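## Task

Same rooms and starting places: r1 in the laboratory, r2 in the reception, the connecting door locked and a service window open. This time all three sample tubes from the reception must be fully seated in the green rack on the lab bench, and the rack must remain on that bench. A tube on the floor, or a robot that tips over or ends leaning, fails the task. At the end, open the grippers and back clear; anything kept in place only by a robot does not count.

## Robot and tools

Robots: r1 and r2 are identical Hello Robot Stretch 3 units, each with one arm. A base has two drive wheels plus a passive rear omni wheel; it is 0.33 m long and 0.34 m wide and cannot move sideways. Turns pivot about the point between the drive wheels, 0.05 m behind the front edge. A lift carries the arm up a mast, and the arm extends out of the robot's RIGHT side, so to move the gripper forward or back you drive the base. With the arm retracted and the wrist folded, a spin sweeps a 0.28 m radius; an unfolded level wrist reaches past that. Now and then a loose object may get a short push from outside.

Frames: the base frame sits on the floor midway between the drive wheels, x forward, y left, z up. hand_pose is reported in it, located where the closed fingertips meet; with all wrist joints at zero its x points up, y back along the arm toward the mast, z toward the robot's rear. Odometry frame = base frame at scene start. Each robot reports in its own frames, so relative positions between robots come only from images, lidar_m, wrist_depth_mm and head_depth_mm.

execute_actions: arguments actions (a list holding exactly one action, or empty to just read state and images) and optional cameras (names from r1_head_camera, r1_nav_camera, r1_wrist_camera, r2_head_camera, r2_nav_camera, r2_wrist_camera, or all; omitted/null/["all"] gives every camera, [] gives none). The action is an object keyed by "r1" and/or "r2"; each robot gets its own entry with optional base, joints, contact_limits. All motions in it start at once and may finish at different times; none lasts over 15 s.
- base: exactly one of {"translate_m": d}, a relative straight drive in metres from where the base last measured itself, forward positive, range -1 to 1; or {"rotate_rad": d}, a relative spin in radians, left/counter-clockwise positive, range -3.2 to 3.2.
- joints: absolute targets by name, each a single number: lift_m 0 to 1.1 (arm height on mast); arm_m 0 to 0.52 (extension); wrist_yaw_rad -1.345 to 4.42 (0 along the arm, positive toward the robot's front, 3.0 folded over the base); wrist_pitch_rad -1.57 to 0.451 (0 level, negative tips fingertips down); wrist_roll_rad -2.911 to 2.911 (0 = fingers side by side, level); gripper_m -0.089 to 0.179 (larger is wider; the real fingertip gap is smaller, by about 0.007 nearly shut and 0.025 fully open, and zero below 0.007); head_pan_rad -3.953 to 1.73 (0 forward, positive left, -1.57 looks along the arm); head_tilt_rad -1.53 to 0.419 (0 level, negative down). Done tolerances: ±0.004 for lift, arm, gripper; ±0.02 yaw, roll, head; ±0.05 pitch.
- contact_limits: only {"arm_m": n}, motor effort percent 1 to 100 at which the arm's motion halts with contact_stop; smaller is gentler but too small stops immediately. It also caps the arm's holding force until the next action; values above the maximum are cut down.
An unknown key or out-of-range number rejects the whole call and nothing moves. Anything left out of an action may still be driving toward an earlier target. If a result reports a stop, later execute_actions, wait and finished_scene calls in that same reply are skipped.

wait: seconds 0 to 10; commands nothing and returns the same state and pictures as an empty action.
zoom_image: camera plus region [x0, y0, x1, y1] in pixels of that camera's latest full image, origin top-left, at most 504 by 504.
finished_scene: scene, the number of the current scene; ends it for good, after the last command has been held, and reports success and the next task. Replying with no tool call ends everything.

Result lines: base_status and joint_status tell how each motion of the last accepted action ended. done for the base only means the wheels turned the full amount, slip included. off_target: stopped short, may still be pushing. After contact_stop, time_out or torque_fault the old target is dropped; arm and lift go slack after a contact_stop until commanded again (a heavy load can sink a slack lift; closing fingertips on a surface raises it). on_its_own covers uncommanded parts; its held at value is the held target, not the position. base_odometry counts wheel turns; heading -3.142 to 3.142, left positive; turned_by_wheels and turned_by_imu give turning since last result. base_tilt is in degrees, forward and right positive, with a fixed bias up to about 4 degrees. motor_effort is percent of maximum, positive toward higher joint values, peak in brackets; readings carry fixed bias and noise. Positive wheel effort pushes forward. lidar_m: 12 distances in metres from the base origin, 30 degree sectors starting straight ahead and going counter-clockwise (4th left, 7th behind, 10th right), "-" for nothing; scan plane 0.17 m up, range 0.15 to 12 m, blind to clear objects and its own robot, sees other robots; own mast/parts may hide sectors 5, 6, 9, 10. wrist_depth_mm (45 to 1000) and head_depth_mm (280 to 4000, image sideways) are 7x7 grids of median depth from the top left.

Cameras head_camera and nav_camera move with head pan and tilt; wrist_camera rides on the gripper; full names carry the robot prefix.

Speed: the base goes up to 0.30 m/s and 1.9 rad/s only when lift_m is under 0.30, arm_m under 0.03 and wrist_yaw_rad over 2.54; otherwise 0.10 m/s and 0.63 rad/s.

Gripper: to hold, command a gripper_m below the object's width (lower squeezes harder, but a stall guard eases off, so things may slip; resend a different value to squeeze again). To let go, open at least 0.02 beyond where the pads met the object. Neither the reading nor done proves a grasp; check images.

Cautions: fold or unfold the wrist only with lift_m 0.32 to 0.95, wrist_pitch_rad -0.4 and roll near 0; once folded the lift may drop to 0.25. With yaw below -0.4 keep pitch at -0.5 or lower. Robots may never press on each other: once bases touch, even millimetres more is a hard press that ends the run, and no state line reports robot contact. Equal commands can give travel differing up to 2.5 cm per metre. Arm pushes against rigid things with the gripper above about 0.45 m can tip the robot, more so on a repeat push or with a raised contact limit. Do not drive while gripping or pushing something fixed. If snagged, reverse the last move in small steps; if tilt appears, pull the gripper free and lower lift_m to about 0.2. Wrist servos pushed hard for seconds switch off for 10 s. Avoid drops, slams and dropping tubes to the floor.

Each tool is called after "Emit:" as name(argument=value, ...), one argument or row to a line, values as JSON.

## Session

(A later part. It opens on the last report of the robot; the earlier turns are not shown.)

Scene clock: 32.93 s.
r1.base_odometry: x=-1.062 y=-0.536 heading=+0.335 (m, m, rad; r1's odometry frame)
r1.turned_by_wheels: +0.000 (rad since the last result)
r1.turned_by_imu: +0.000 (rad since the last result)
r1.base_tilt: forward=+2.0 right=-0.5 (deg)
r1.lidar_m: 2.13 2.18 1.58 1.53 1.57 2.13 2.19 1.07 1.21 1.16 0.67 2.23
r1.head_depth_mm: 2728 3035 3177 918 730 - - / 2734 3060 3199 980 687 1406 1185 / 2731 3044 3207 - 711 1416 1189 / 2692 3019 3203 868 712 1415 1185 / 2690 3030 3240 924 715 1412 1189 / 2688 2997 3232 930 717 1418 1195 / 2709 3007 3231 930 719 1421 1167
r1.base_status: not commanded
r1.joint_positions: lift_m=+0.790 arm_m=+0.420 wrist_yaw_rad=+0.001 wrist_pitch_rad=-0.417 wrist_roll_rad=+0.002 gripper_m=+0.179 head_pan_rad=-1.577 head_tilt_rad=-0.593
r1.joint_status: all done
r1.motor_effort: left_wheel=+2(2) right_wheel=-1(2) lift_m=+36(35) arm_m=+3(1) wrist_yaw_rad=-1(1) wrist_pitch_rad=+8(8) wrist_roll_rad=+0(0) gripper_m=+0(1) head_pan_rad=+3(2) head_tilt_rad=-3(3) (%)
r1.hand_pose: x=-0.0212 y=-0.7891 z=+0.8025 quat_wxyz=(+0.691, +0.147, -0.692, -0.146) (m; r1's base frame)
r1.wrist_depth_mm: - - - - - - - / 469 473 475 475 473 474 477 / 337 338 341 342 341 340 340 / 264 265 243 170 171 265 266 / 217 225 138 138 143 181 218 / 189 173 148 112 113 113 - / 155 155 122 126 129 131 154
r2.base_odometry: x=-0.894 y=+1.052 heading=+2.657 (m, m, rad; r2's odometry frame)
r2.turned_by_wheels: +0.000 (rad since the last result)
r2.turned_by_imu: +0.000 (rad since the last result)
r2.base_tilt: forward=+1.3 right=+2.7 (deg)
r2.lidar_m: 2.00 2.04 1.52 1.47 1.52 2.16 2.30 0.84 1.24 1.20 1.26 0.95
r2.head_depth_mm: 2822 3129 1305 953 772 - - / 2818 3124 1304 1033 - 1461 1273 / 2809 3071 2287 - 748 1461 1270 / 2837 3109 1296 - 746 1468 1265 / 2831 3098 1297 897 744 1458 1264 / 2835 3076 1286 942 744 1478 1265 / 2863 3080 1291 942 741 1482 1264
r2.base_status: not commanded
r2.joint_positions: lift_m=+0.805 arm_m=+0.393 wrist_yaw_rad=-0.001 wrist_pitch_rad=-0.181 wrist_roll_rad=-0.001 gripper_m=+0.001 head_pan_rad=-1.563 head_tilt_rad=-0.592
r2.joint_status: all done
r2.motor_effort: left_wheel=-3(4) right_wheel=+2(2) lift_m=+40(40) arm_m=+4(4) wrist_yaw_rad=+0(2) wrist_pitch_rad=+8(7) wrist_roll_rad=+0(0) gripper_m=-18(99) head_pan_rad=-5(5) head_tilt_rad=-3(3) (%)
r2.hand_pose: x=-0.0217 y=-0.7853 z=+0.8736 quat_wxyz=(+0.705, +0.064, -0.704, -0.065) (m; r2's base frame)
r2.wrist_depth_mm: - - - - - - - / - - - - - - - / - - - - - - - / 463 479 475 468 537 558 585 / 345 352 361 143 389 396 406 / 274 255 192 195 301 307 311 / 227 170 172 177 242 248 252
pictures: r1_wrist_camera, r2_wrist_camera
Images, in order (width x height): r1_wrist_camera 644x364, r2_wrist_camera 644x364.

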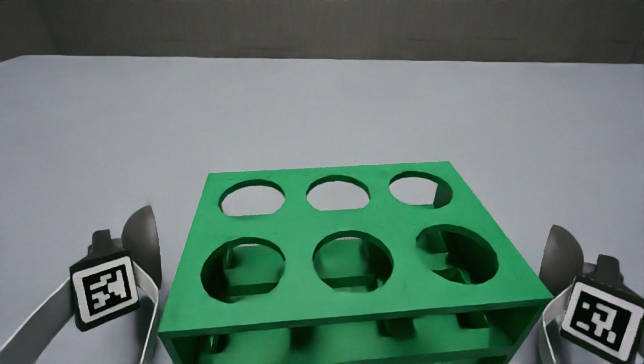

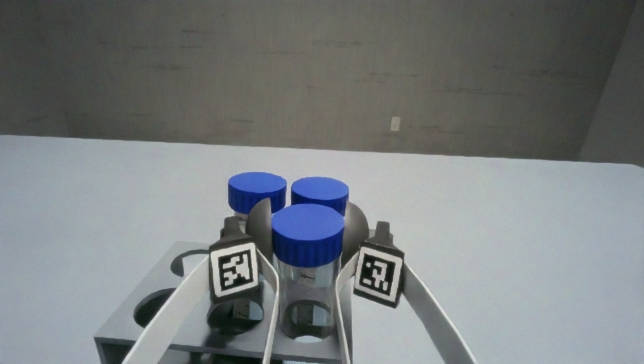

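Emit:
execute_actions(
  actions=[
    {"r1":{"base":{"translate_m":0.08},"joints":{"gripper_m":0.12}},"r2":{"base":{"translate_m":-0.33}}},
  ],
  cameras=["r1_wrist_camera","r2_wrist_camera","r2_head_camera"],
)

Scene clock: 37.93 s.
r1.base_odometry: x=-0.986 y=-0.509 heading=+0.335 (m, m, rad; r1's odometry frame)
r1.turned_by_wheels: +0.000 (rad since the last result)
r1.turned_by_imu: -0.001 (rad since the last result)
r1.base_tilt: forward=+2.0 right=-0.6 (deg)
r1.lidar_m: 2.05 2.10 1.59 1.53 1.58 2.13 2.27 1.14 1.21 1.16 0.62 2.15
r1.head_depth_mm: 2722 3025 3148 915 731 - - / 2695 3047 3158 982 689 1404 1188 / 2721 3046 3247 - 710 1407 1185 / 2716 3005 3196 885 712 1408 1192 / 2708 2998 3239 926 714 1414 1188 / 2708 3022 3214 931 716 1414 1192 / 2704 3009 3241 935 715 1433 1116
r1.base_status: done
r1.joint_positions: lift_m=+0.790 arm_m=+0.420 wrist_yaw_rad=+0.001 wrist_pitch_rad=-0.416 wrist_roll_rad=+0.002 gripper_m=+0.121 head_pan_rad=-1.577 head_tilt_rad=-0.593
r1.joint_status: all done
r1.motor_effort: left_wheel=+1(5) right_wheel=-1(4) lift_m=+35(35) arm_m=+2(3) wrist_yaw_rad=+0(2) wrist_pitch_rad=+7(8) wrist_roll_rad=+0(0) gripper_m=-17(99) head_pan_rad=+3(3) head_tilt_rad=-2(3) (%)
r1.hand_pose: x=-0.0214 y=-0.7892 z=+0.8027 quat_wxyz=(+0.691, +0.146, -0.692, -0.146) (m; r1's base frame)
r1.wrist_depth_mm: - - - - - - - / 478 470 476 475 478 476 480 / 339 341 339 339 342 343 343 / 264 265 244 197 172 267 267 / 217 224 143 143 145 150 218 / 189 - 116 113 117 122 191 / - 160 122 129 136 151 -
r2.base_odometry: x=-0.602 y=+0.898 heading=+2.657 (m, m, rad; r2's odometry frame)
r2.turned_by_wheels: +0.000 (rad since the last result)
r2.turned_by_imu: +0.002 (rad since the last result)
r2.base_tilt: forward=+1.3 right=+2.8 (deg)
r2.lidar_m: 2.33 2.05 1.53 1.46 1.53 2.03 1.98 2.06 0.62 1.19 1.25 1.22
r2.head_depth_mm: 2828 3081 3168 951 773 - - / 2801 3090 1310 1031 - 1460 1264 / 2806 3129 2294 - 751 1468 1274 / 2816 3074 1306 - 746 1455 1270 / 2812 3103 1294 890 747 1457 1273 / 2769 3093 1288 946 743 1460 1273 / 2810 3087 1289 944 741 1454 1261
r2.base_status: done
r2.joint_positions: lift_m=+0.805 arm_m=+0.393 wrist_yaw_rad=+0.002 wrist_pitch_rad=-0.181 wrist_roll_rad=-0.001 gripper_m=+0.001 head_pan_rad=-1.563 head_tilt_rad=-0.592
r2.joint_status: not commanded
r2.motor_effort: left_wheel=-1(8) right_wheel=+1(3) lift_m=+40(40) arm_m=+4(4) wrist_yaw_rad=-2(1) wrist_pitch_rad=+8(7) wrist_roll_rad=+0(0) gripper_m=-18(18) head_pan_rad=-3(4) head_tilt_rad=-3(3) (%)
r2.hand_pose: x=-0.0209 y=-0.7853 z=+0.8736 quat_wxyz=(+0.705, +0.065, -0.704, -0.063) (m; r2's base frame)
r2.wrist_depth_mm: - - - - - - - / - - - - - - - / - - - - - - - / 465 479 490 518 538 567 - / 342 353 325 142 388 396 457 / 274 235 186 194 273 270 312 / 227 168 177 199 241 239 226
pictures: r1_wrist_camera, r2_head_camera (sideways: a quarter turn clockwise sets it upright), r2_wrist_camera
Images, in order (width x height): r1_wrist_camera 644x364, r2_head_camera 896x504, r2_wrist_camera 644x364.

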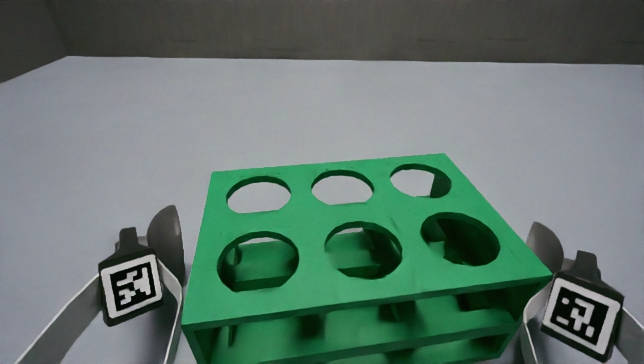

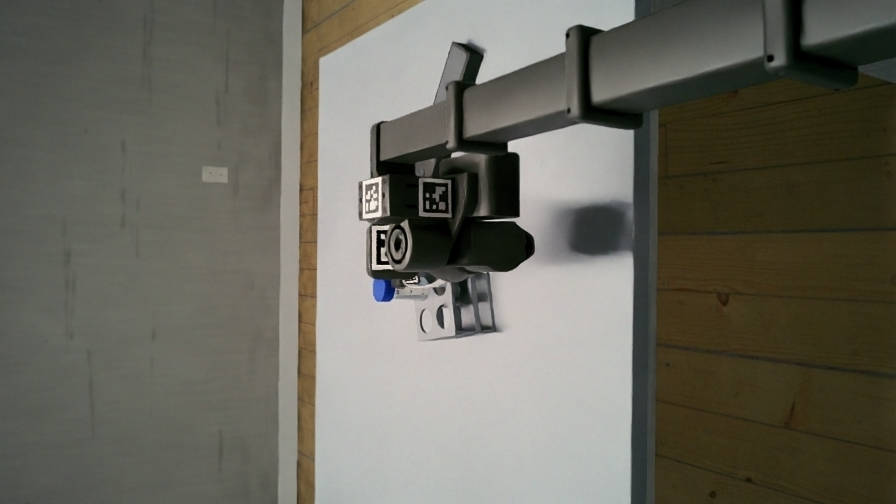

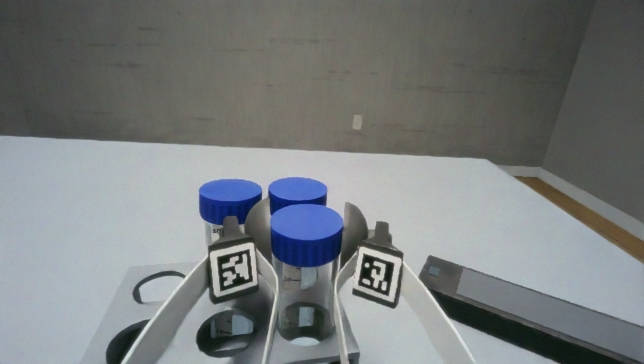

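Emit:
execute_actions(
  actions=[
    {"r1":{"base":{"translate_m":0.365},"joints":{"arm_m":0.295}},"r2":{"base":{"translate_m":-0.275},"joints":{"arm_m":0.263}}},
  ],
  cameras=["r1_wrist_camera","r1_head_camera","r2_wrist_camera","r2_head_camera"],
)

Scene clock: 43.23 s.
r1.base_odometry: x=-0.642 y=-0.389 heading=+0.335 (m, m, rad; r1's odometry frame)
r1.turned_by_wheels: +0.000 (rad since the last result)
r1.turned_by_imu: +0.000 (rad since the last result)
r1.base_tilt: forward=+2.1 right=-0.3 (deg)
r1.lidar_m: 1.69 1.73 1.60 1.53 1.58 2.14 2.63 1.48 1.20 0.50 2.43 1.76
r1.head_depth_mm: 2717 2998 3177 915 733 - - / 2699 3021 3157 959 666 1373 1180 / 2695 3029 3223 1008 667 1411 1187 / 2680 3003 3199 965 692 1343 1139 / 2698 3019 3183 2267 1693 1413 1190 / 2718 2996 3216 2279 1759 1420 1190 / 2693 3015 3237 2279 1736 1419 1192
r1.base_status: done
r1.joint_positions: lift_m=+0.790 arm_m=+0.295 wrist_yaw_rad=+0.001 wrist_pitch_rad=-0.416 wrist_roll_rad=+0.002 gripper_m=+0.121 head_pan_rad=-1.577 head_tilt_rad=-0.593
r1.joint_status: all done
r1.motor_effort: left_wheel=+2(5) right_wheel=-1(5) lift_m=+35(36) arm_m=-2(4) wrist_yaw_rad=+0(1) wrist_pitch_rad=+7(7) wrist_roll_rad=+0(1) gripper_m=-17(17) head_pan_rad=+2(3) head_tilt_rad=-3(4) (%)
r1.hand_pose: x=-0.0214 y=-0.6649 z=+0.8028 quat_wxyz=(+0.692, +0.146, -0.692, -0.146) (m; r1's base frame)
r1.wrist_depth_mm: - - - - - - - / - - - 477 479 481 476 / - - - 343 342 342 345 / - - 254 197 172 249 268 / - - 143 143 145 146 219 / - - 116 113 117 121 189 / 953 903 122 129 136 152 -
r2.base_odometry: x=-0.359 y=+0.770 heading=+2.657 (m, m, rad; r2's odometry frame)
r2.turned_by_wheels: +0.000 (rad since the last result)
r2.turned_by_imu: +0.002 (rad since the last result)
r2.base_tilt: forward=+1.3 right=+2.7 (deg)
r2.lidar_m: 2.60 2.06 1.54 1.47 1.54 1.74 1.71 1.78 2.49 0.54 1.25 1.47
r2.head_depth_mm: 2819 3087 3141 2309 1872 - - / 2800 3093 3153 2409 - 1497 1274 / 2779 3072 3103 2400 - 1429 1271 / 2800 3066 1297 1024 - 1392 1217 / 2821 3076 1297 911 727 1457 1266 / 2784 3077 1292 944 746 1454 1273 / 2801 3108 1299 943 744 1459 1274
r2.base_status: done
r2.joint_positions: lift_m=+0.805 arm_m=+0.263 wrist_yaw_rad=+0.003 wrist_pitch_rad=-0.181 wrist_roll_rad=-0.001 gripper_m=+0.001 head_pan_rad=-1.563 head_tilt_rad=-0.592
r2.joint_status: all done
r2.motor_effort: left_wheel=-2(7) right_wheel=+1(4) lift_m=+40(40) arm_m=-4(4) wrist_yaw_rad=-2(2) wrist_pitch_rad=+7(8) wrist_roll_rad=+0(0) gripper_m=-18(18) head_pan_rad=-4(5) head_tilt_rad=-3(3) (%)
r2.hand_pose: x=-0.0208 y=-0.6560 z=+0.8736 quat_wxyz=(+0.705, +0.065, -0.704, -0.063) (m; r2's base frame)
r2.wrist_depth_mm: - - - - - - - / - - - - - - - / 716 751 - - - - - / 464 483 492 517 - - - / 343 354 325 142 - - - / 276 267 187 194 - - - / 229 168 176 200 251 - -
pictures: r1_head_camera (sideways: a quarter turn clockwise sets it upright), r1_wrist_camera, r2_head_camera (sideways: a quarter turn clockwise sets it upright), r2_wrist_camera
Images, in order (width x height): r1_head_camera 896x504, r1_wrist_camera 644x364, r2_head_camera 896x504, r2_wrist_camera 644x364.

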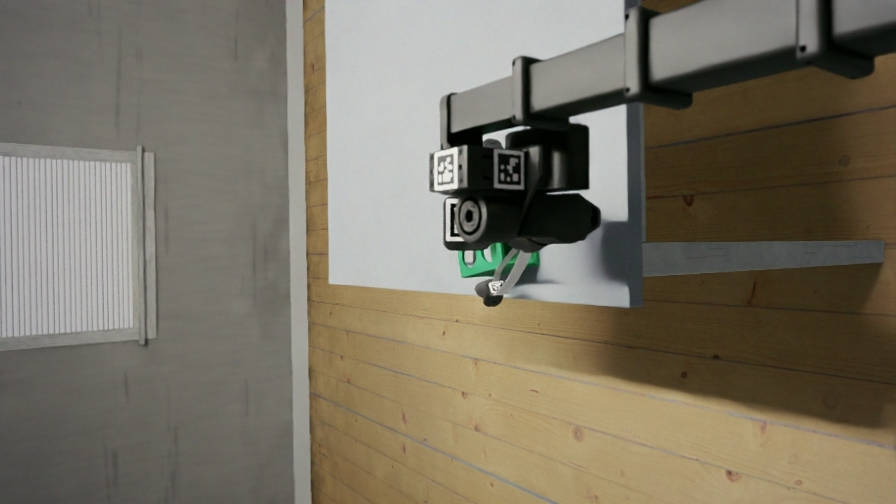

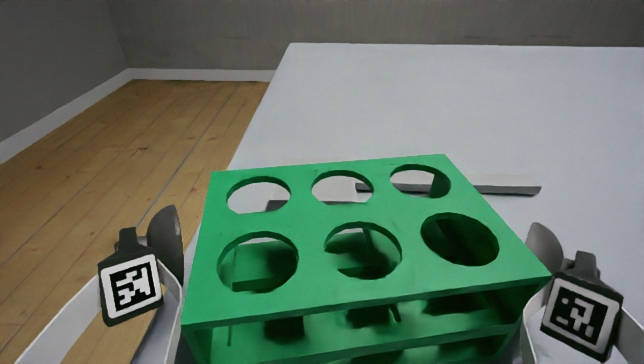

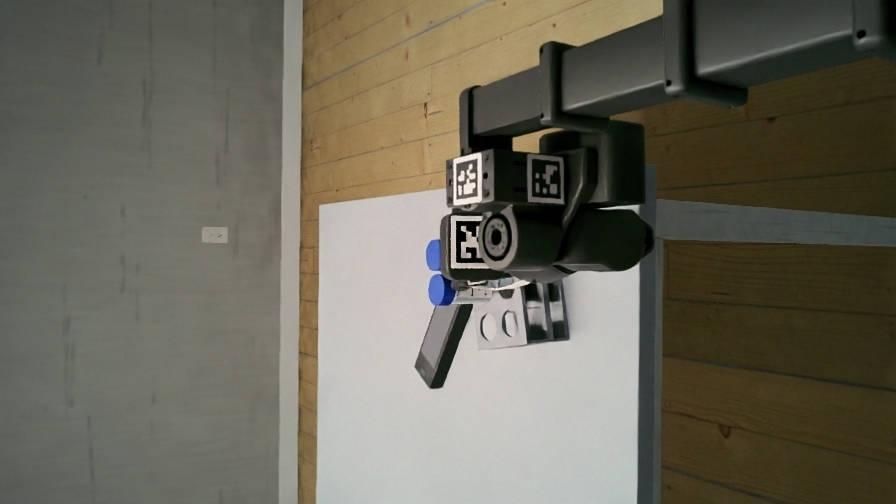

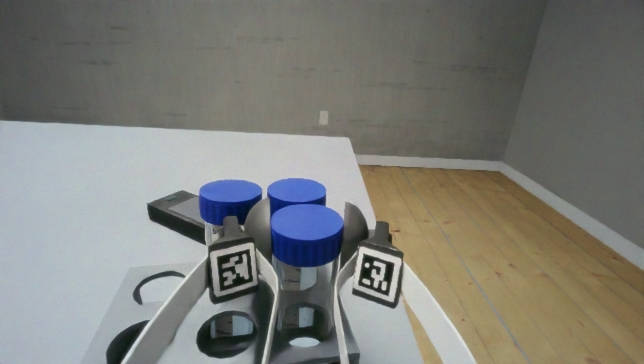

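Emit:
execute_actions(
  actions=[
    {"r1":{"joints":{"gripper_m":0.179}},"r2":{"joints":{"lift_m":0.895}}},
  ],
  cameras=["r2_wrist_camera"],
)

Emit:
execute_actions(
  actions=[
    {"r1":{"joints":{"arm_m":0.1,"lift_m":0.913}},"r2":{"base":{"translate_m":-0.165},"joints":{"lift_m":0.99,"arm_m":0.05}}},
  ],
  cameras=["r1_wrist_camera","r2_wrist_camera"],
)

Scene clock: 45.77 s.
r1.base_odometry: x=-0.642 y=-0.389 heading=+0.335 (m, m, rad; r1's odometry frame)
r1.turned_by_wheels: +0.000 (rad since the last result)
r1.turned_by_imu: +0.000 (rad since the last result)
r1.base_tilt: forward=+2.1 right=-0.5 (deg)
r1.lidar_m: 1.69 1.73 1.60 1.53 1.58 2.14 2.63 1.48 1.20 0.50 2.44 1.76
r1.head_depth_mm: 2698 3036 3169 917 733 - - / 2691 2997 3214 983 667 1369 1188 / 2693 3032 3165 1006 667 1409 1186 / 2720 3042 3184 966 692 1338 1139 / 2701 3026 3205 2252 1687 1412 1195 / 2705 3047 3183 2251 1744 1415 1194 / 2716 3004 3208 2272 1752 1428 1195
r1.base_status: not commanded
r1.joint_positions: lift_m=+0.790 arm_m=+0.295 wrist_yaw_rad=+0.001 wrist_pitch_rad=-0.417 wrist_roll_rad=+0.002 gripper_m=+0.179 head_pan_rad=-1.577 head_tilt_rad=-0.593
r1.joint_status: all done
r1.motor_effort: left_wheel=+1(2) right_wheel=-1(1) lift_m=+35(35) arm_m=-3(2) wrist_yaw_rad=+0(1) wrist_pitch_rad=+8(7) wrist_roll_rad=+1(0) gripper_m=+1(100) head_pan_rad=+3(3) head_tilt_rad=-3(3) (%)
r1.hand_pose: x=-0.0214 y=-0.6648 z=+0.8026 quat_wxyz=(+0.692, +0.147, -0.692, -0.147) (m; r1's base frame)
r1.wrist_depth_mm: - - - - - - - / - - - 479 476 476 473 / - - - 342 340 343 344 / - - 254 226 177 250 267 / - - 144 144 145 153 219 / - - 117 113 117 121 - / 951 897 123 130 133 150 154
r2.base_odometry: x=-0.359 y=+0.770 heading=+2.657 (m, m, rad; r2's odometry frame)
r2.turned_by_wheels: +0.000 (rad since the last result)
r2.turned_by_imu: +0.001 (rad since the last result)
r2.base_tilt: forward=+1.3 right=+2.7 (deg)
r2.lidar_m: 2.60 2.06 1.53 1.46 1.54 1.74 1.70 1.78 2.50 0.54 1.24 1.47
r2.head_depth_mm: 2812 3079 3165 - - 1452 1246 / 2802 3106 3273 - 1779 1493 1269 / 2780 3109 3273 - 746 1423 1268 / 2815 3050 3290 - 725 1389 1209 / 2820 3114 1293 910 729 1456 1270 / 2805 3057 1290 941 744 1454 1262 / 2817 3110 1289 943 743 1449 1258
r2.base_status: not commanded
r2.joint_positions: lift_m=+0.895 arm_m=+0.263 wrist_yaw_rad=+0.002 wrist_pitch_rad=-0.181 wrist_roll_rad=-0.001 gripper_m=+0.001 head_pan_rad=-1.563 head_tilt_rad=-0.592
r2.joint_status: all done
r2.motor_effort: left_wheel=-2(2) right_wheel=+1(1) lift_m=+40(42) arm_m=-4(4) wrist_yaw_rad=-1(3) wrist_pitch_rad=+8(7) wrist_roll_rad=+0(0) gripper_m=-18(19) head_pan_rad=-4(4) head_tilt_rad=-2(3) (%)
r2.hand_pose: x=-0.0210 y=-0.6560 z=+0.9636 quat_wxyz=(+0.705, +0.065, -0.704, -0.064) (m; r2's base frame)
r2.wrist_depth_mm: - - - - - - - / - - - - - - - / - - - - - - - / 678 700 727 819 - - - / 506 516 550 143 - - - / 400 406 303 394 - - - / 331 339 215 216 - - -
pictures: r2_wrist_camera
Images, in order (width x height): r2_wrist_camera 644x364.

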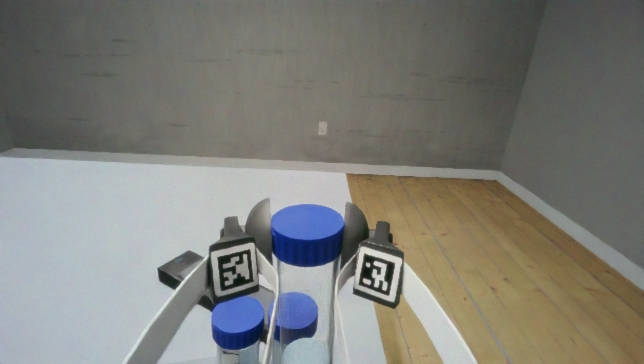

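Scene clock: 48.57 s.
r1.base_odometry: x=-0.642 y=-0.389 heading=+0.335 (m, m, rad; r1's odometry frame)
r1.turned_by_wheels: +0.000 (rad since the last result)
r1.turned_by_imu: +0.000 (rad since the last result)
r1.base_tilt: forward=+2.0 right=-0.4 (deg)
r1.lidar_m: 1.69 1.72 1.59 1.53 1.58 2.14 2.63 1.48 1.20 0.50 2.43 1.76
r1.head_depth_mm: 2703 3021 3167 979 - 1327 1185 / 2716 3026 3177 1008 - 1321 1182 / 2695 3028 3158 962 - 1337 1191 / 2715 3021 3192 964 713 862 1135 / 2719 3018 3240 2252 1671 1418 1197 / 2704 3021 3235 2274 1751 1426 1192 / 2699 2969 3246 2272 1754 1415 1198
r1.base_status: not commanded
r1.joint_positions: lift_m=+0.913 arm_m=+0.100 wrist_yaw_rad=+0.001 wrist_pitch_rad=-0.417 wrist_roll_rad=+0.002 gripper_m=+0.179 head_pan_rad=-1.577 head_tilt_rad=-0.593
r1.joint_status: all done
r1.motor_effort: left_wheel=+2(1) right_wheel=-1(1) lift_m=+35(36) arm_m=-2(2) wrist_yaw_rad=-1(0) wrist_pitch_rad=+8(7) wrist_roll_rad=+1(0) gripper_m=+0(0) head_pan_rad=+2(1) head_tilt_rad=-3(3) (%)
r1.hand_pose: x=-0.0214 y=-0.4698 z=+0.9256 quat_wxyz=(+0.692, +0.147, -0.692, -0.147) (m; r1's base frame)
r1.wrist_depth_mm: - - - - - - - / - - - - 855 865 - / - - - 612 609 624 616 / - - - 412 458 482 480 / - - - 373 379 391 391 / - - - 332 332 332 - / - - 303 288 288 287 277
r2.base_odometry: x=-0.213 y=+0.693 heading=+2.657 (m, m, rad; r2's odometry frame)
r2.turned_by_wheels: +0.000 (rad since the last result)
r2.turned_by_imu: +0.001 (rad since the last result)
r2.base_tilt: forward=+1.3 right=+2.7 (deg)
r2.lidar_m: 2.77 2.06 1.54 1.48 1.55 1.56 1.54 1.61 2.26 0.54 1.24 1.62
r2.head_depth_mm: 2818 3095 3306 - - - 1242 / 2811 3071 3269 - - - 1256 / 2803 3060 3251 - - - 1240 / 2808 3086 3303 - - - 1267 / 2777 3093 1294 984 820 1452 1213 / 2811 3095 1296 903 743 1387 1241 / 2805 3066 1287 905 724 1460 1264
r2.base_status: done
r2.joint_positions: lift_m=+0.990 arm_m=+0.050 wrist_yaw_rad=+0.000 wrist_pitch_rad=-0.181 wrist_roll_rad=-0.001 gripper_m=+0.001 head_pan_rad=-1.563 head_tilt_rad=-0.592
r2.joint_status: all done
r2.motor_effort: left_wheel=-3(9) right_wheel=+1(2) lift_m=+40(41) arm_m=-4(4) wrist_yaw_rad=+0(1) wrist_pitch_rad=+8(7) wrist_roll_rad=+0(0) gripper_m=-17(18) head_pan_rad=-4(5) head_tilt_rad=-3(3) (%)
r2.hand_pose: x=-0.0214 y=-0.4430 z=+1.0586 quat_wxyz=(+0.705, +0.064, -0.704, -0.064) (m; r2's base frame)
r2.wrist_depth_mm: - - - - - - - / - - - - - - - / - - - - - - - / 897 933 981 - - - - / 671 692 747 143 - - - / 528 461 528 - - - - / 442 418 475 - - - -
pictures: r1_wrist_camera, r2_wrist_camera
Images, in order (width x height): r1_wrist_camera 644x364, r2_wrist_camera 644x364.

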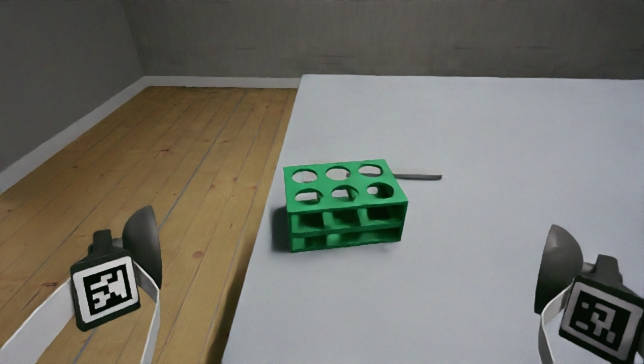

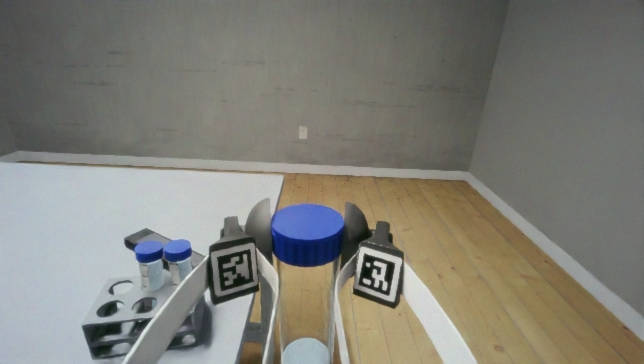

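Emit:
execute_actions(
  actions=[
    {"r1":{"base":{"rotate_rad":-0.659},"joints":{"arm_m":0.0,"wrist_pitch_rad":-0.16,"gripper_m":0.09}},"r2":{"base":{"rotate_rad":0.778},"joints":{"arm_m":0.0}}},
  ],
  cameras=[],
)

Emit:
execute_actions(
  actions=[
    {"r1":{"base":{"translate_m":1.0}},"r2":{"base":{"translate_m":-0.997}}},
  ],
  cameras=["r2_nav_camera"],
)

Emit:
execute_actions(
  actions=[
    {"r1":{"base":{"translate_m":0.078}},"r2":{"base":{"rotate_rad":-2.305},"joints":{"arm_m":0.38}}},
  ],
  cameras=["r2_head_camera","r2_wrist_camera"],
)

Scene clock: 51.90 s.
r1.base_odometry: x=-0.642 y=-0.389 heading=-0.324 (m, m, rad; r1's odometry frame)
r1.turned_by_wheels: -0.659 (rad since the last result)
r1.turned_by_imu: -0.662 (rad since the last result)
r1.base_tilt: forward=+2.0 right=-0.7 (deg)
r1.lidar_m: 1.85 1.69 1.70 1.68 1.53 1.55 1.91 2.64 1.48 1.26 0.50 2.87
r1.head_depth_mm: 2608 2774 1298 1972 1760 - - / 2854 3090 1303 1002 1726 - - / 3134 3512 1315 921 - - - / 3388 3770 1313 925 791 1410 1186 / 3195 3577 1316 930 765 1415 1191 / 2994 3296 1326 929 717 1419 1190 / 2784 3036 3159 936 717 1317 1166
r1.base_status: done
r1.joint_positions: lift_m=+0.913 arm_m=+0.000 wrist_yaw_rad=+0.001 wrist_pitch_rad=-0.181 wrist_roll_rad=+0.002 gripper_m=+0.090 head_pan_rad=-1.577 head_tilt_rad=-0.593
r1.joint_status: all done
r1.motor_effort: left_wheel=+2(6) right_wheel=-2(6) lift_m=+35(35) arm_m=-2(4) wrist_yaw_rad=-1(0) wrist_pitch_rad=+9(12) wrist_roll_rad=+0(0) gripper_m=+0(99) head_pan_rad=+2(2) head_tilt_rad=-3(3) (%)
r1.hand_pose: x=-0.0213 y=-0.3930 z=+0.9816 quat_wxyz=(+0.704, +0.064, -0.704, -0.064) (m; r1's base frame)
r1.wrist_depth_mm: - - - - - - - / - - - - - - - / - - - - - - - / 787 783 799 802 827 841 - / 566 573 606 584 591 - - / 415 449 435 474 - - - / 365 368 401 - - - -
r2.base_odometry: x=-0.213 y=+0.693 heading=-2.848 (m, m, rad; r2's odometry frame)
r2.turned_by_wheels: +0.778 (rad since the last result)
r2.turned_by_imu: +0.780 (rad since the last result)
r2.base_tilt: forward=+1.3 right=+2.7 (deg)
r2.lidar_m: 1.71 1.47 1.48 1.74 1.55 1.54 1.81 3.20 0.55 1.39 1.62 2.77
r2.head_depth_mm: 3143 3350 1310 - - - - / 3364 3624 1302 954 - - - / 3574 3965 1299 - - - - / 3452 3687 1304 - - - - / 3131 3294 1293 1024 1804 1494 1272 / 2860 3019 1292 2061 1805 1492 1267 / 2677 2832 1295 2202 1798 1487 1264
r2.base_status: done
r2.joint_positions: lift_m=+0.990 arm_m=+0.000 wrist_yaw_rad=+0.000 wrist_pitch_rad=-0.181 wrist_roll_rad=-0.001 gripper_m=+0.001 head_pan_rad=-1.563 head_tilt_rad=-0.592
r2.joint_status: all done
r2.motor_effort: left_wheel=-3(8) right_wheel=+2(4) lift_m=+40(40) arm_m=-4(5) wrist_yaw_rad=+0(0) wrist_pitch_rad=+7(7) wrist_roll_rad=+0(0) gripper_m=-18(18) head_pan_rad=-5(4) head_tilt_rad=-3(3) (%)
r2.hand_pose: x=-0.0214 y=-0.3930 z=+1.0586 quat_wxyz=(+0.705, +0.064, -0.704, -0.064) (m; r2's base frame)
r2.wrist_depth_mm: - - - - - - - / - - - - - - - / - - - - - - - / - - 976 - - - - / - - 943 143 768 770 807 / - - - 564 585 483 610 / - - - - 476 461 508
pictures: none
No camera images: the call's "cameras" was empty. Leave "cameras" out to get every camera's image.

Scene clock: 63.07 s.
r1.base_odometry: x=+0.307 y=-0.707 heading=-0.324 (m, m, rad; r1's odometry frame)
r1.turned_by_wheels: +0.000 (rad since the last result)
r1.turned_by_imu: +0.003 (rad since the last result)
r1.base_tilt: forward=+2.1 right=-0.4 (deg)
r1.lidar_m: 0.99 0.90 0.91 1.13 2.16 2.17 2.69 0.75 0.92 0.94 2.62 1.53
r1.head_depth_mm: 3350 3624 3179 968 1695 - - / 3238 3736 3177 1078 1277 - - / 3023 3373 3202 2243 - - - / 2781 3069 3195 2260 1761 1414 1184 / 2573 2830 3017 2265 1738 1419 1190 / 2401 2634 2873 2270 1749 1416 1189 / 2234 2465 2693 2274 1751 1421 1194
r1.base_status: done
r1.joint_positions: lift_m=+0.913 arm_m=+0.000 wrist_yaw_rad=+0.001 wrist_pitch_rad=-0.181 wrist_roll_rad=+0.002 gripper_m=+0.090 head_pan_rad=-1.577 head_tilt_rad=-0.593
r1.joint_status: not commanded
r1.motor_effort: left_wheel=+2(7) right_wheel=-2(3) lift_m=+35(36) arm_m=-3(2) wrist_yaw_rad=+0(1) wrist_pitch_rad=+9(10) wrist_roll_rad=+0(0) gripper_m=+0(0) head_pan_rad=+3(2) head_tilt_rad=-3(3) (%)
r1.hand_pose: x=-0.0213 y=-0.3930 z=+0.9816 quat_wxyz=(+0.704, +0.064, -0.704, -0.064) (m; r1's base frame)
r1.wrist_depth_mm: - - - - - - - / - - - - - - - / - - - - - - - / - - - - - 833 842 / - - - - - 625 599 / - - - - - 588 498 / - - - - - - -
r2.base_odometry: x=+0.742 y=+0.982 heading=-2.848 (m, m, rad; r2's odometry frame)
r2.turned_by_wheels: +0.000 (rad since the last result)
r2.turned_by_imu: +0.002 (rad since the last result)
r2.base_tilt: forward=+1.3 right=+2.7 (deg)
r2.lidar_m: 2.54 2.18 1.64 0.98 0.86 0.86 1.01 1.78 2.54 0.92 0.98 0.80
r2.head_depth_mm: 2418 2609 2777 - - - - / 2589 2849 2980 2304 - - - / 2826 3065 3162 - - - - / 3112 3361 3129 - - - - / 3435 3713 3135 2289 1811 1496 1270 / 3550 3877 3153 1065 1219 1385 1264 / 3324 3585 3117 984 1761 1494 1266
r2.base_status: done
r2.joint_positions: lift_m=+0.990 arm_m=+0.000 wrist_yaw_rad=+0.000 wrist_pitch_rad=-0.181 wrist_roll_rad=-0.001 gripper_m=+0.001 head_pan_rad=-1.563 head_tilt_rad=-0.592
r2.joint_status: not commanded
r2.motor_effort: left_wheel=-3(9) right_wheel=+1(2) lift_m=+40(40) arm_m=-4(4) wrist_yaw_rad=-1(0) wrist_pitch_rad=+7(7) wrist_roll_rad=+0(0) gripper_m=-18(18) head_pan_rad=-4(4) head_tilt_rad=-3(3) (%)
r2.hand_pose: x=-0.0214 y=-0.3930 z=+1.0586 quat_wxyz=(+0.705, +0.064, -0.704, -0.064) (m; r2's base frame)
r2.wrist_depth_mm: - - - - - - - / - - - - - - - / - - - - - - - / 915 941 - - - - - / 678 703 763 143 - - - / 563 - - - - - - / - - - - - - -
pictures: r2_nav_camera (sideways: a quarter turn counterclockwise sets it upright)
Images, in order (width x height): r2_nav_camera 672x504.

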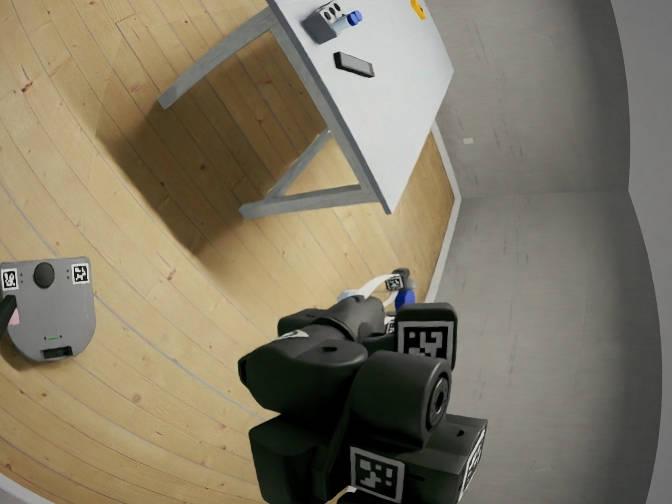

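Scene clock: 67.67 s.
r1.base_odometry: x=+0.380 y=-0.732 heading=-0.324 (m, m, rad; r1's odometry frame)
r1.turned_by_wheels: +0.000 (rad since the last result)
r1.turned_by_imu: +0.000 (rad since the last result)
r1.base_tilt: forward=+2.0 right=-0.5 (deg)
r1.lidar_m: 0.92 0.84 0.85 1.05 2.06 2.22 2.76 0.82 0.94 2.80 2.57 1.43
r1.head_depth_mm: 3427 3735 3171 1044 1548 - - / 3206 3645 3179 2218 1621 - - / 2965 3306 3171 2224 - - - / 2736 3033 3162 2261 1767 1416 1187 / 2532 2822 3002 2267 1745 1413 1194 / 2351 2575 2798 2263 1750 1421 1196 / 2183 2410 2644 2282 1749 1413 1194
r1.base_status: done
r1.joint_positions: lift_m=+0.913 arm_m=+0.000 wrist_yaw_rad=+0.001 wrist_pitch_rad=-0.181 wrist_roll_rad=+0.002 gripper_m=+0.090 head_pan_rad=-1.577 head_tilt_rad=-0.593
r1.joint_status: not commanded
r1.motor_effort: left_wheel=+2(6) right_wheel=-1(3) lift_m=+35(35) arm_m=-3(2) wrist_yaw_rad=-1(1) wrist_pitch_rad=+9(9) wrist_roll_rad=+0(0) gripper_m=+0(1) head_pan_rad=+2(3) head_tilt_rad=-3(3) (%)
r1.hand_pose: x=-0.0213 y=-0.3930 z=+0.9816 quat_wxyz=(+0.704, +0.064, -0.704, -0.064) (m; r1's base frame)
r1.wrist_depth_mm: - - - - - - - / - - - - - - - / - - - - - - - / - - - - - 846 851 / - - - - - 659 599 / - - - - - - 544 / - - - - - - -
r2.base_odometry: x=+0.742 y=+0.982 heading=+1.130 (m, m, rad; r2's odometry frame)
r2.turned_by_wheels: -2.305 (rad since the last result)
r2.turned_by_imu: -2.307 (rad since the last result)
r2.base_tilt: forward=+1.3 right=+2.7 (deg)
r2.lidar_m: 2.54 2.71 0.92 0.81 2.91 2.23 2.18 1.12 0.87 0.86 0.91 1.33
r2.head_depth_mm: - - - 797 1080 1255 1271 / - - 1038 795 1090 1262 1271 / - - 1032 794 1098 1267 1271 / 3405 - 902 792 1103 1270 1267 / - 2754 955 792 1111 1290 1270 / - - 1080 788 1115 1301 1258 / - - 1080 789 1137 1312 1267
r2.base_status: done
r2.joint_positions: lift_m=+0.990 arm_m=+0.380 wrist_yaw_rad=+0.000 wrist_pitch_rad=-0.181 wrist_roll_rad=-0.001 gripper_m=+0.001 head_pan_rad=-1.563 head_tilt_rad=-0.592
r2.joint_status: all done
r2.motor_effort: left_wheel=+2(8) right_wheel=-1(3) lift_m=+40(40) arm_m=+4(5) wrist_yaw_rad=+0(0) wrist_pitch_rad=+7(7) wrist_roll_rad=+0(0) gripper_m=-18(18) head_pan_rad=-5(5) head_tilt_rad=-3(3) (%)
r2.hand_pose: x=-0.0215 y=-0.7723 z=+1.0586 quat_wxyz=(+0.705, +0.064, -0.704, -0.064) (m; r2's base frame)
r2.wrist_depth_mm: - - - - - - - / - - - - - - - / - - - - - - - / - - - - - - - / 518 529 568 143 585 599 - / 412 419 332 362 451 458 434 / 342 342 322 306 362 371 382
pictures: r2_head_camera (sideways: a quarter turn clockwise sets it upright), r2_wrist_camera
Images, in order (width x height): r2_head_camera 896x504, r2_wrist_camera 644x364.

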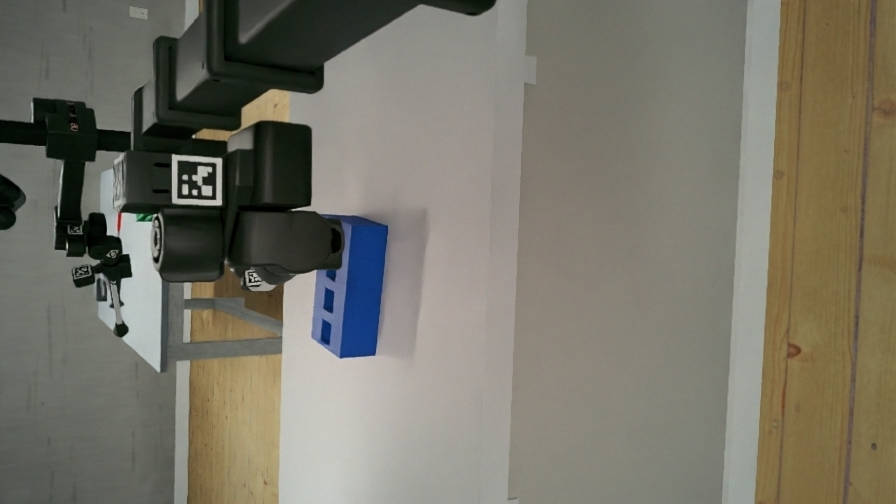

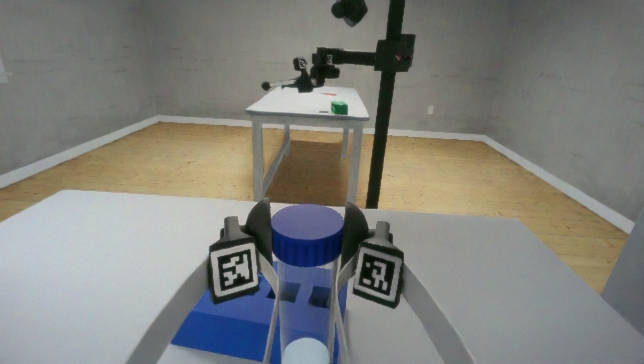

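Emit:
execute_actions(
  actions=[
    {"r1":{"base":{"rotate_rad":0.8}},"r2":{"base":{"rotate_rad":-0.549}}},
  ],
  cameras=[],
)

Emit:
execute_actions(
  actions=[
    {"r1":{"base":{"rotate_rad":0.7}},"r2":{"base":{"translate_m":0.083}}},
  ],
  cameras=[],
)

Emit:
execute_actions(
  actions=[
    {"r1":{"base":{"rotate_rad":0.7}},"r2":{"base":{"rotate_rad":0.5},"joints":{"arm_m":0.469}}},
  ],
  cameras=["r1_head_camera","r1_wrist_camera","r2_head_camera","r2_wrist_camera"],
)

Scene clock: 71.77 s.
r1.base_odometry: x=+0.380 y=-0.732 heading=+0.476 (m, m, rad; r1's odometry frame)
r1.turned_by_wheels: +0.800 (rad since the last result)
r1.turned_by_imu: +0.803 (rad since the last result)
r1.base_tilt: forward=+2.0 right=-0.4 (deg)
r1.lidar_m: 0.84 0.92 1.34 2.20 2.39 0.82 1.27 0.94 2.60 2.21 1.06 0.85
r1.head_depth_mm: 2069 2291 2586 2238 1753 - - / 2094 2336 2635 2231 1728 - - / 2115 2368 2657 2263 - - - / 2168 2410 2705 2252 1768 1415 1188 / 2188 2426 2731 2257 1730 1413 1195 / 2110 2186 2275 2187 1739 1415 1192 / 1634 1670 1724 1782 1694 1423 1188
r1.base_status: done
r1.joint_positions: lift_m=+0.913 arm_m=+0.000 wrist_yaw_rad=+0.001 wrist_pitch_rad=-0.181 wrist_roll_rad=+0.002 gripper_m=+0.090 head_pan_rad=-1.577 head_tilt_rad=-0.593
r1.joint_status: not commanded
r1.motor_effort: left_wheel=-1(6) right_wheel=+2(6) lift_m=+35(35) arm_m=-2(3) wrist_yaw_rad=-1(1) wrist_pitch_rad=+9(9) wrist_roll_rad=+0(0) gripper_m=-1(0) head_pan_rad=+3(2) head_tilt_rad=-3(3) (%)
r1.hand_pose: x=-0.0213 y=-0.3930 z=+0.9816 quat_wxyz=(+0.704, +0.064, -0.704, -0.064) (m; r1's base frame)
r1.wrist_depth_mm: 829 - - - - - - / 845 - - - - - - / 853 - - - - - - / 857 - - - - - - / 888 - - - - - - / 891 - - - - - - / 897 - - - - - -
r2.base_odometry: x=+0.742 y=+0.982 heading=+0.581 (m, m, rad; r2's odometry frame)
r2.turned_by_wheels: -0.549 (rad since the last result)
r2.turned_by_imu: -0.548 (rad since the last result)
r2.base_tilt: forward=+1.3 right=+2.7 (deg)
r2.lidar_m: 1.29 2.55 2.69 0.92 0.81 2.98 2.25 2.19 1.15 0.88 0.86 0.90
r2.head_depth_mm: 954 1041 - 1387 1608 1505 1275 / 905 - 1136 1281 1490 1492 1276 / 848 - 1082 1192 1368 1471 1271 / 812 - 1024 1095 1272 1434 1269 / 780 865 946 822 1181 1344 1263 / - - 1080 790 1108 1248 1261 / - - 1075 788 1032 1170 1239
r2.base_status: done
r2.joint_positions: lift_m=+0.990 arm_m=+0.380 wrist_yaw_rad=+0.000 wrist_pitch_rad=-0.181 wrist_roll_rad=-0.001 gripper_m=+0.001 head_pan_rad=-1.563 head_tilt_rad=-0.592
r2.joint_status: not commanded
r2.motor_effort: left_wheel=+2(11) right_wheel=-1(5) lift_m=+40(40) arm_m=+4(4) wrist_yaw_rad=+1(0) wrist_pitch_rad=+7(7) wrist_roll_rad=+0(0) gripper_m=-17(18) head_pan_rad=-5(5) head_tilt_rad=-2(3) (%)
r2.hand_pose: x=-0.0215 y=-0.7723 z=+1.0586 quat_wxyz=(+0.705, +0.064, -0.704, -0.064) (m; r2's base frame)
r2.wrist_depth_mm: - - 274 318 371 447 547 / - - 291 338 399 487 583 / - - 315 363 434 532 643 / - - 335 387 469 593 779 / 516 531 413 143 534 680 903 / 410 420 391 434 604 755 - / 341 345 376 470 615 860 -
pictures: none
No camera images: the call's "cameras" was empty. Leave "cameras" out to get every camera's image.

Scene clock: 73.87 s.
r1.base_odometry: x=+0.380 y=-0.732 heading=+1.176 (m, m, rad; r1's odometry frame)
r1.turned_by_wheels: +0.700 (rad since the last result)
r1.turned_by_imu: +0.703 (rad since the last result)
r1.base_tilt: forward=+2.0 right=-0.4 (deg)
r1.lidar_m: 1.01 1.81 2.21 2.63 2.25 0.94 0.97 2.56 1.57 0.95 0.84 0.85
r1.head_depth_mm: 1259 1460 1734 2057 1766 - - / 1126 1281 1481 1772 1723 - - / 1013 1138 1304 1512 - - - / 923 1031 1144 1312 1503 1418 1186 / 843 936 1016 890 1337 1421 1187 / 880 - 1088 847 1188 1323 1197 / - - 1108 779 1057 1196 1192
r1.base_status: done
r1.joint_positions: lift_m=+0.913 arm_m=+0.000 wrist_yaw_rad=+0.001 wrist_pitch_rad=-0.181 wrist_roll_rad=+0.002 gripper_m=+0.090 head_pan_rad=-1.577 head_tilt_rad=-0.593
r1.joint_status: not commanded
r1.motor_effort: left_wheel=-1(6) right_wheel=+2(6) lift_m=+35(35) arm_m=-2(3) wrist_yaw_rad=-1(1) wrist_pitch_rad=+9(9) wrist_roll_rad=+0(1) gripper_m=+0(0) head_pan_rad=+3(2) head_tilt_rad=-3(3) (%)
r1.hand_pose: x=-0.0213 y=-0.3930 z=+0.9816 quat_wxyz=(+0.704, +0.064, -0.704, -0.064) (m; r1's base frame)
r1.wrist_depth_mm: - - - 777 1000 - - / - - - 823 - - - / - 923 839 883 - - - / 535 562 570 942 - - - / 401 449 739 - - - - / 579 685 910 - - - - / 617 702 878 - - - -
r2.base_odometry: x=+0.811 y=+1.027 heading=+0.581 (m, m, rad; r2's odometry frame)
r2.turned_by_wheels: +0.000 (rad since the last result)
r2.turned_by_imu: +0.000 (rad since the last result)
r2.base_tilt: forward=+1.3 right=+2.7 (deg)
r2.lidar_m: 1.23 2.47 2.61 0.92 0.86 3.07 2.32 2.26 1.10 0.84 0.82 0.86
r2.head_depth_mm: 910 996 - 1324 1563 1505 1274 / 861 - 1079 1225 1423 1504 1278 / 811 - 1024 1118 1318 1459 1274 / 784 - 981 822 1211 1389 1278 / - - 1029 789 1132 1290 1267 / - - 1079 789 1055 1201 1257 / - - 1076 787 990 1115 1218
r2.base_status: done
r2.joint_positions: lift_m=+0.990 arm_m=+0.380 wrist_yaw_rad=+0.000 wrist_pitch_rad=-0.181 wrist_roll_rad=-0.001 gripper_m=+0.001 head_pan_rad=-1.563 head_tilt_rad=-0.592
r2.joint_status: not commanded
r2.motor_effort: left_wheel=+2(8) right_wheel=-1(2) lift_m=+40(40) arm_m=+4(4) wrist_yaw_rad=+1(1) wrist_pitch_rad=+8(7) wrist_roll_rad=+0(0) gripper_m=-18(18) head_pan_rad=-5(5) head_tilt_rad=-3(3) (%)
r2.hand_pose: x=-0.0215 y=-0.7723 z=+1.0586 quat_wxyz=(+0.705, +0.064, -0.704, -0.064) (m; r2's base frame)
r2.wrist_depth_mm: 999 - - 279 325 391 492 / - - - 294 348 429 545 / - - - 315 377 473 617 / - - - 346 414 519 666 / 522 533 572 142 461 585 784 / 410 422 401 383 529 683 956 / 338 347 352 390 537 795 -
pictures: none
No camera images: the call's "cameras" was empty. Leave "cameras" out to get every camera's image.

Scene clock: 75.97 s.
r1.base_odometry: x=+0.380 y=-0.732 heading=+1.876 (m, m, rad; r1's odometry frame)
r1.turned_by_wheels: +0.700 (rad since the last result)
r1.turned_by_imu: +0.702 (rad since the last result)
r1.base_tilt: forward=+2.2 right=-0.4 (deg)
r1.lidar_m: 2.20 2.27 3.04 0.82 1.68 2.69 2.56 1.24 0.88 0.84 0.86 1.15
r1.head_depth_mm: - - 1084 799 1147 - - / - - 1093 799 1156 - - / - 2550 965 804 - - - / 1462 2398 1036 772 1123 1329 1190 / - - 1102 774 1133 1325 1186 / - - 1110 776 1127 1323 1196 / - - 1050 779 1126 1313 1189
r1.base_status: done
r1.joint_positions: lift_m=+0.913 arm_m=+0.000 wrist_yaw_rad=+0.001 wrist_pitch_rad=-0.181 wrist_roll_rad=+0.002 gripper_m=+0.090 head_pan_rad=-1.577 head_tilt_rad=-0.593
r1.joint_status: not commanded
r1.motor_effort: left_wheel=-1(6) right_wheel=+2(6) lift_m=+35(35) arm_m=-2(3) wrist_yaw_rad=-1(0) wrist_pitch_rad=+10(10) wrist_roll_rad=+0(1) gripper_m=+0(1) head_pan_rad=+2(3) head_tilt_rad=-3(3) (%)
r1.hand_pose: x=-0.0213 y=-0.3930 z=+0.9816 quat_wxyz=(+0.704, +0.064, -0.704, -0.064) (m; r1's base frame)
r1.wrist_depth_mm: 537 647 - - - - - / 568 649 - - - - 658 / 612 657 929 827 - - 653 / 653 561 578 579 583 595 607 / 571 431 437 433 430 425 427 / 745 736 747 731 738 724 727 / 800 817 805 798 798 799 778
r2.base_odometry: x=+0.811 y=+1.027 heading=+1.081 (m, m, rad; r2's odometry frame)
r2.turned_by_wheels: +0.500 (rad since the last result)
r2.turned_by_imu: +0.501 (rad since the last result)
r2.base_tilt: forward=+1.3 right=+2.8 (deg)
r2.lidar_m: 2.47 2.59 0.92 0.86 0.87 2.33 2.27 1.13 0.85 0.82 0.86 1.20
r2.head_depth_mm: - - - 765 1054 1221 1272 / - - 1041 795 1054 1226 1267 / - - 1055 794 1053 1218 1270 / 1590 - 910 793 1053 1220 1271 / - 3816 1079 790 1051 1222 1266 / - - 1075 788 1052 1224 1270 / - - 1079 787 1054 1225 1265
r2.base_status: done
r2.joint_positions: lift_m=+0.990 arm_m=+0.469 wrist_yaw_rad=+0.000 wrist_pitch_rad=-0.181 wrist_roll_rad=-0.001 gripper_m=+0.001 head_pan_rad=-1.563 head_tilt_rad=-0.593
r2.joint_status: all done
r2.motor_effort: left_wheel=-2(9) right_wheel=+1(5) lift_m=+40(40) arm_m=+4(4) wrist_yaw_rad=-1(1) wrist_pitch_rad=+8(7) wrist_roll_rad=+0(0) gripper_m=-17(18) head_pan_rad=-4(4) head_tilt_rad=-3(3) (%)
r2.hand_pose: x=-0.0214 y=-0.8613 z=+1.0586 quat_wxyz=(+0.705, +0.064, -0.704, -0.064) (m; r2's base frame)
r2.wrist_depth_mm: - - - - - - - / - - - - - - - / - - - - - - - / - - - - - - - / 517 527 - 142 - - - / 409 419 403 418 456 459 490 / 340 343 352 355 362 372 377
pictures: r1_head_camera (sideways: a quarter turn clockwise sets it upright), r1_wrist_camera, r2_head_camera (sideways: a quarter turn clockwise sets it upright), r2_wrist_camera
Images, in order (width x height): r1_head_camera 896x504, r1_wrist_camera 644x364, r2_head_camera 896x504, r2_wrist_camera 644x364.

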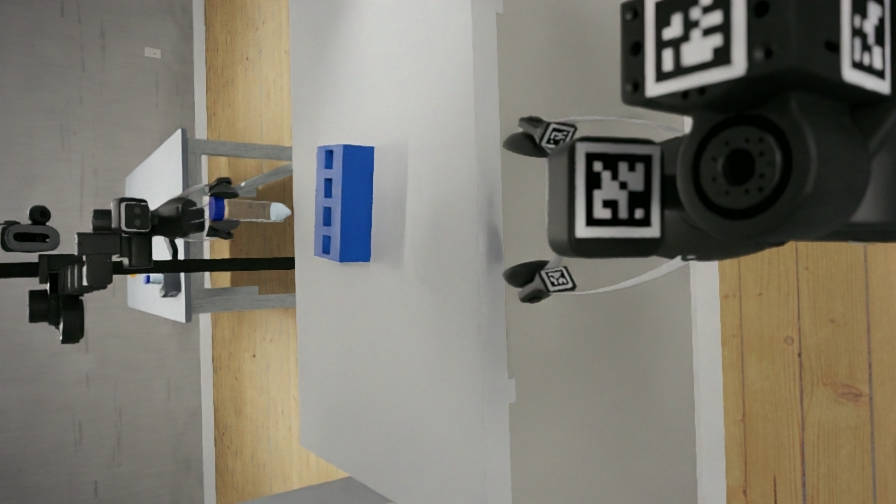

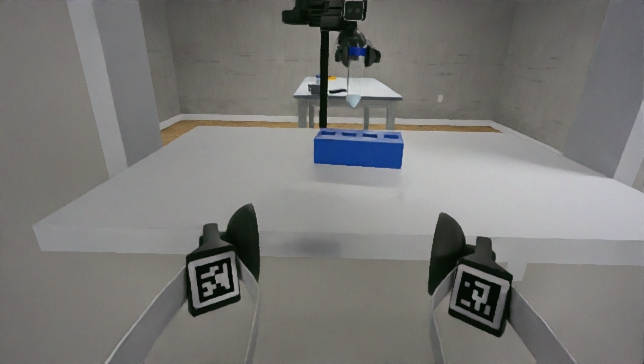

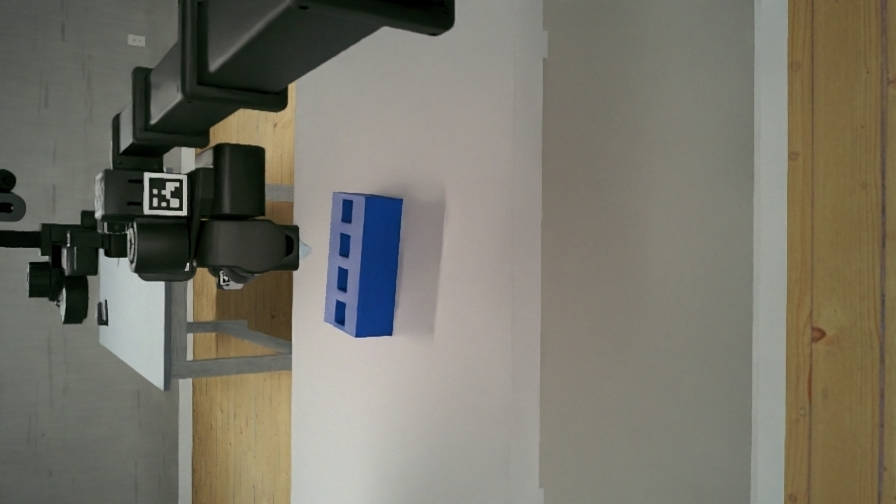

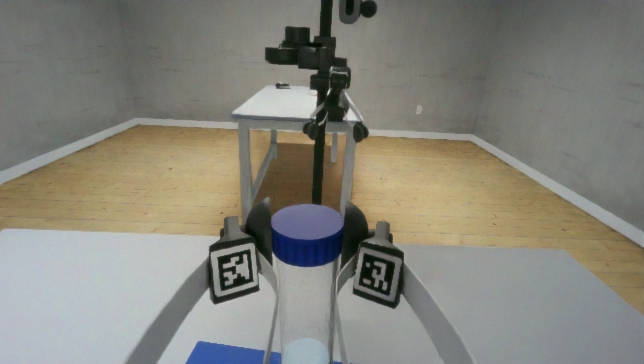

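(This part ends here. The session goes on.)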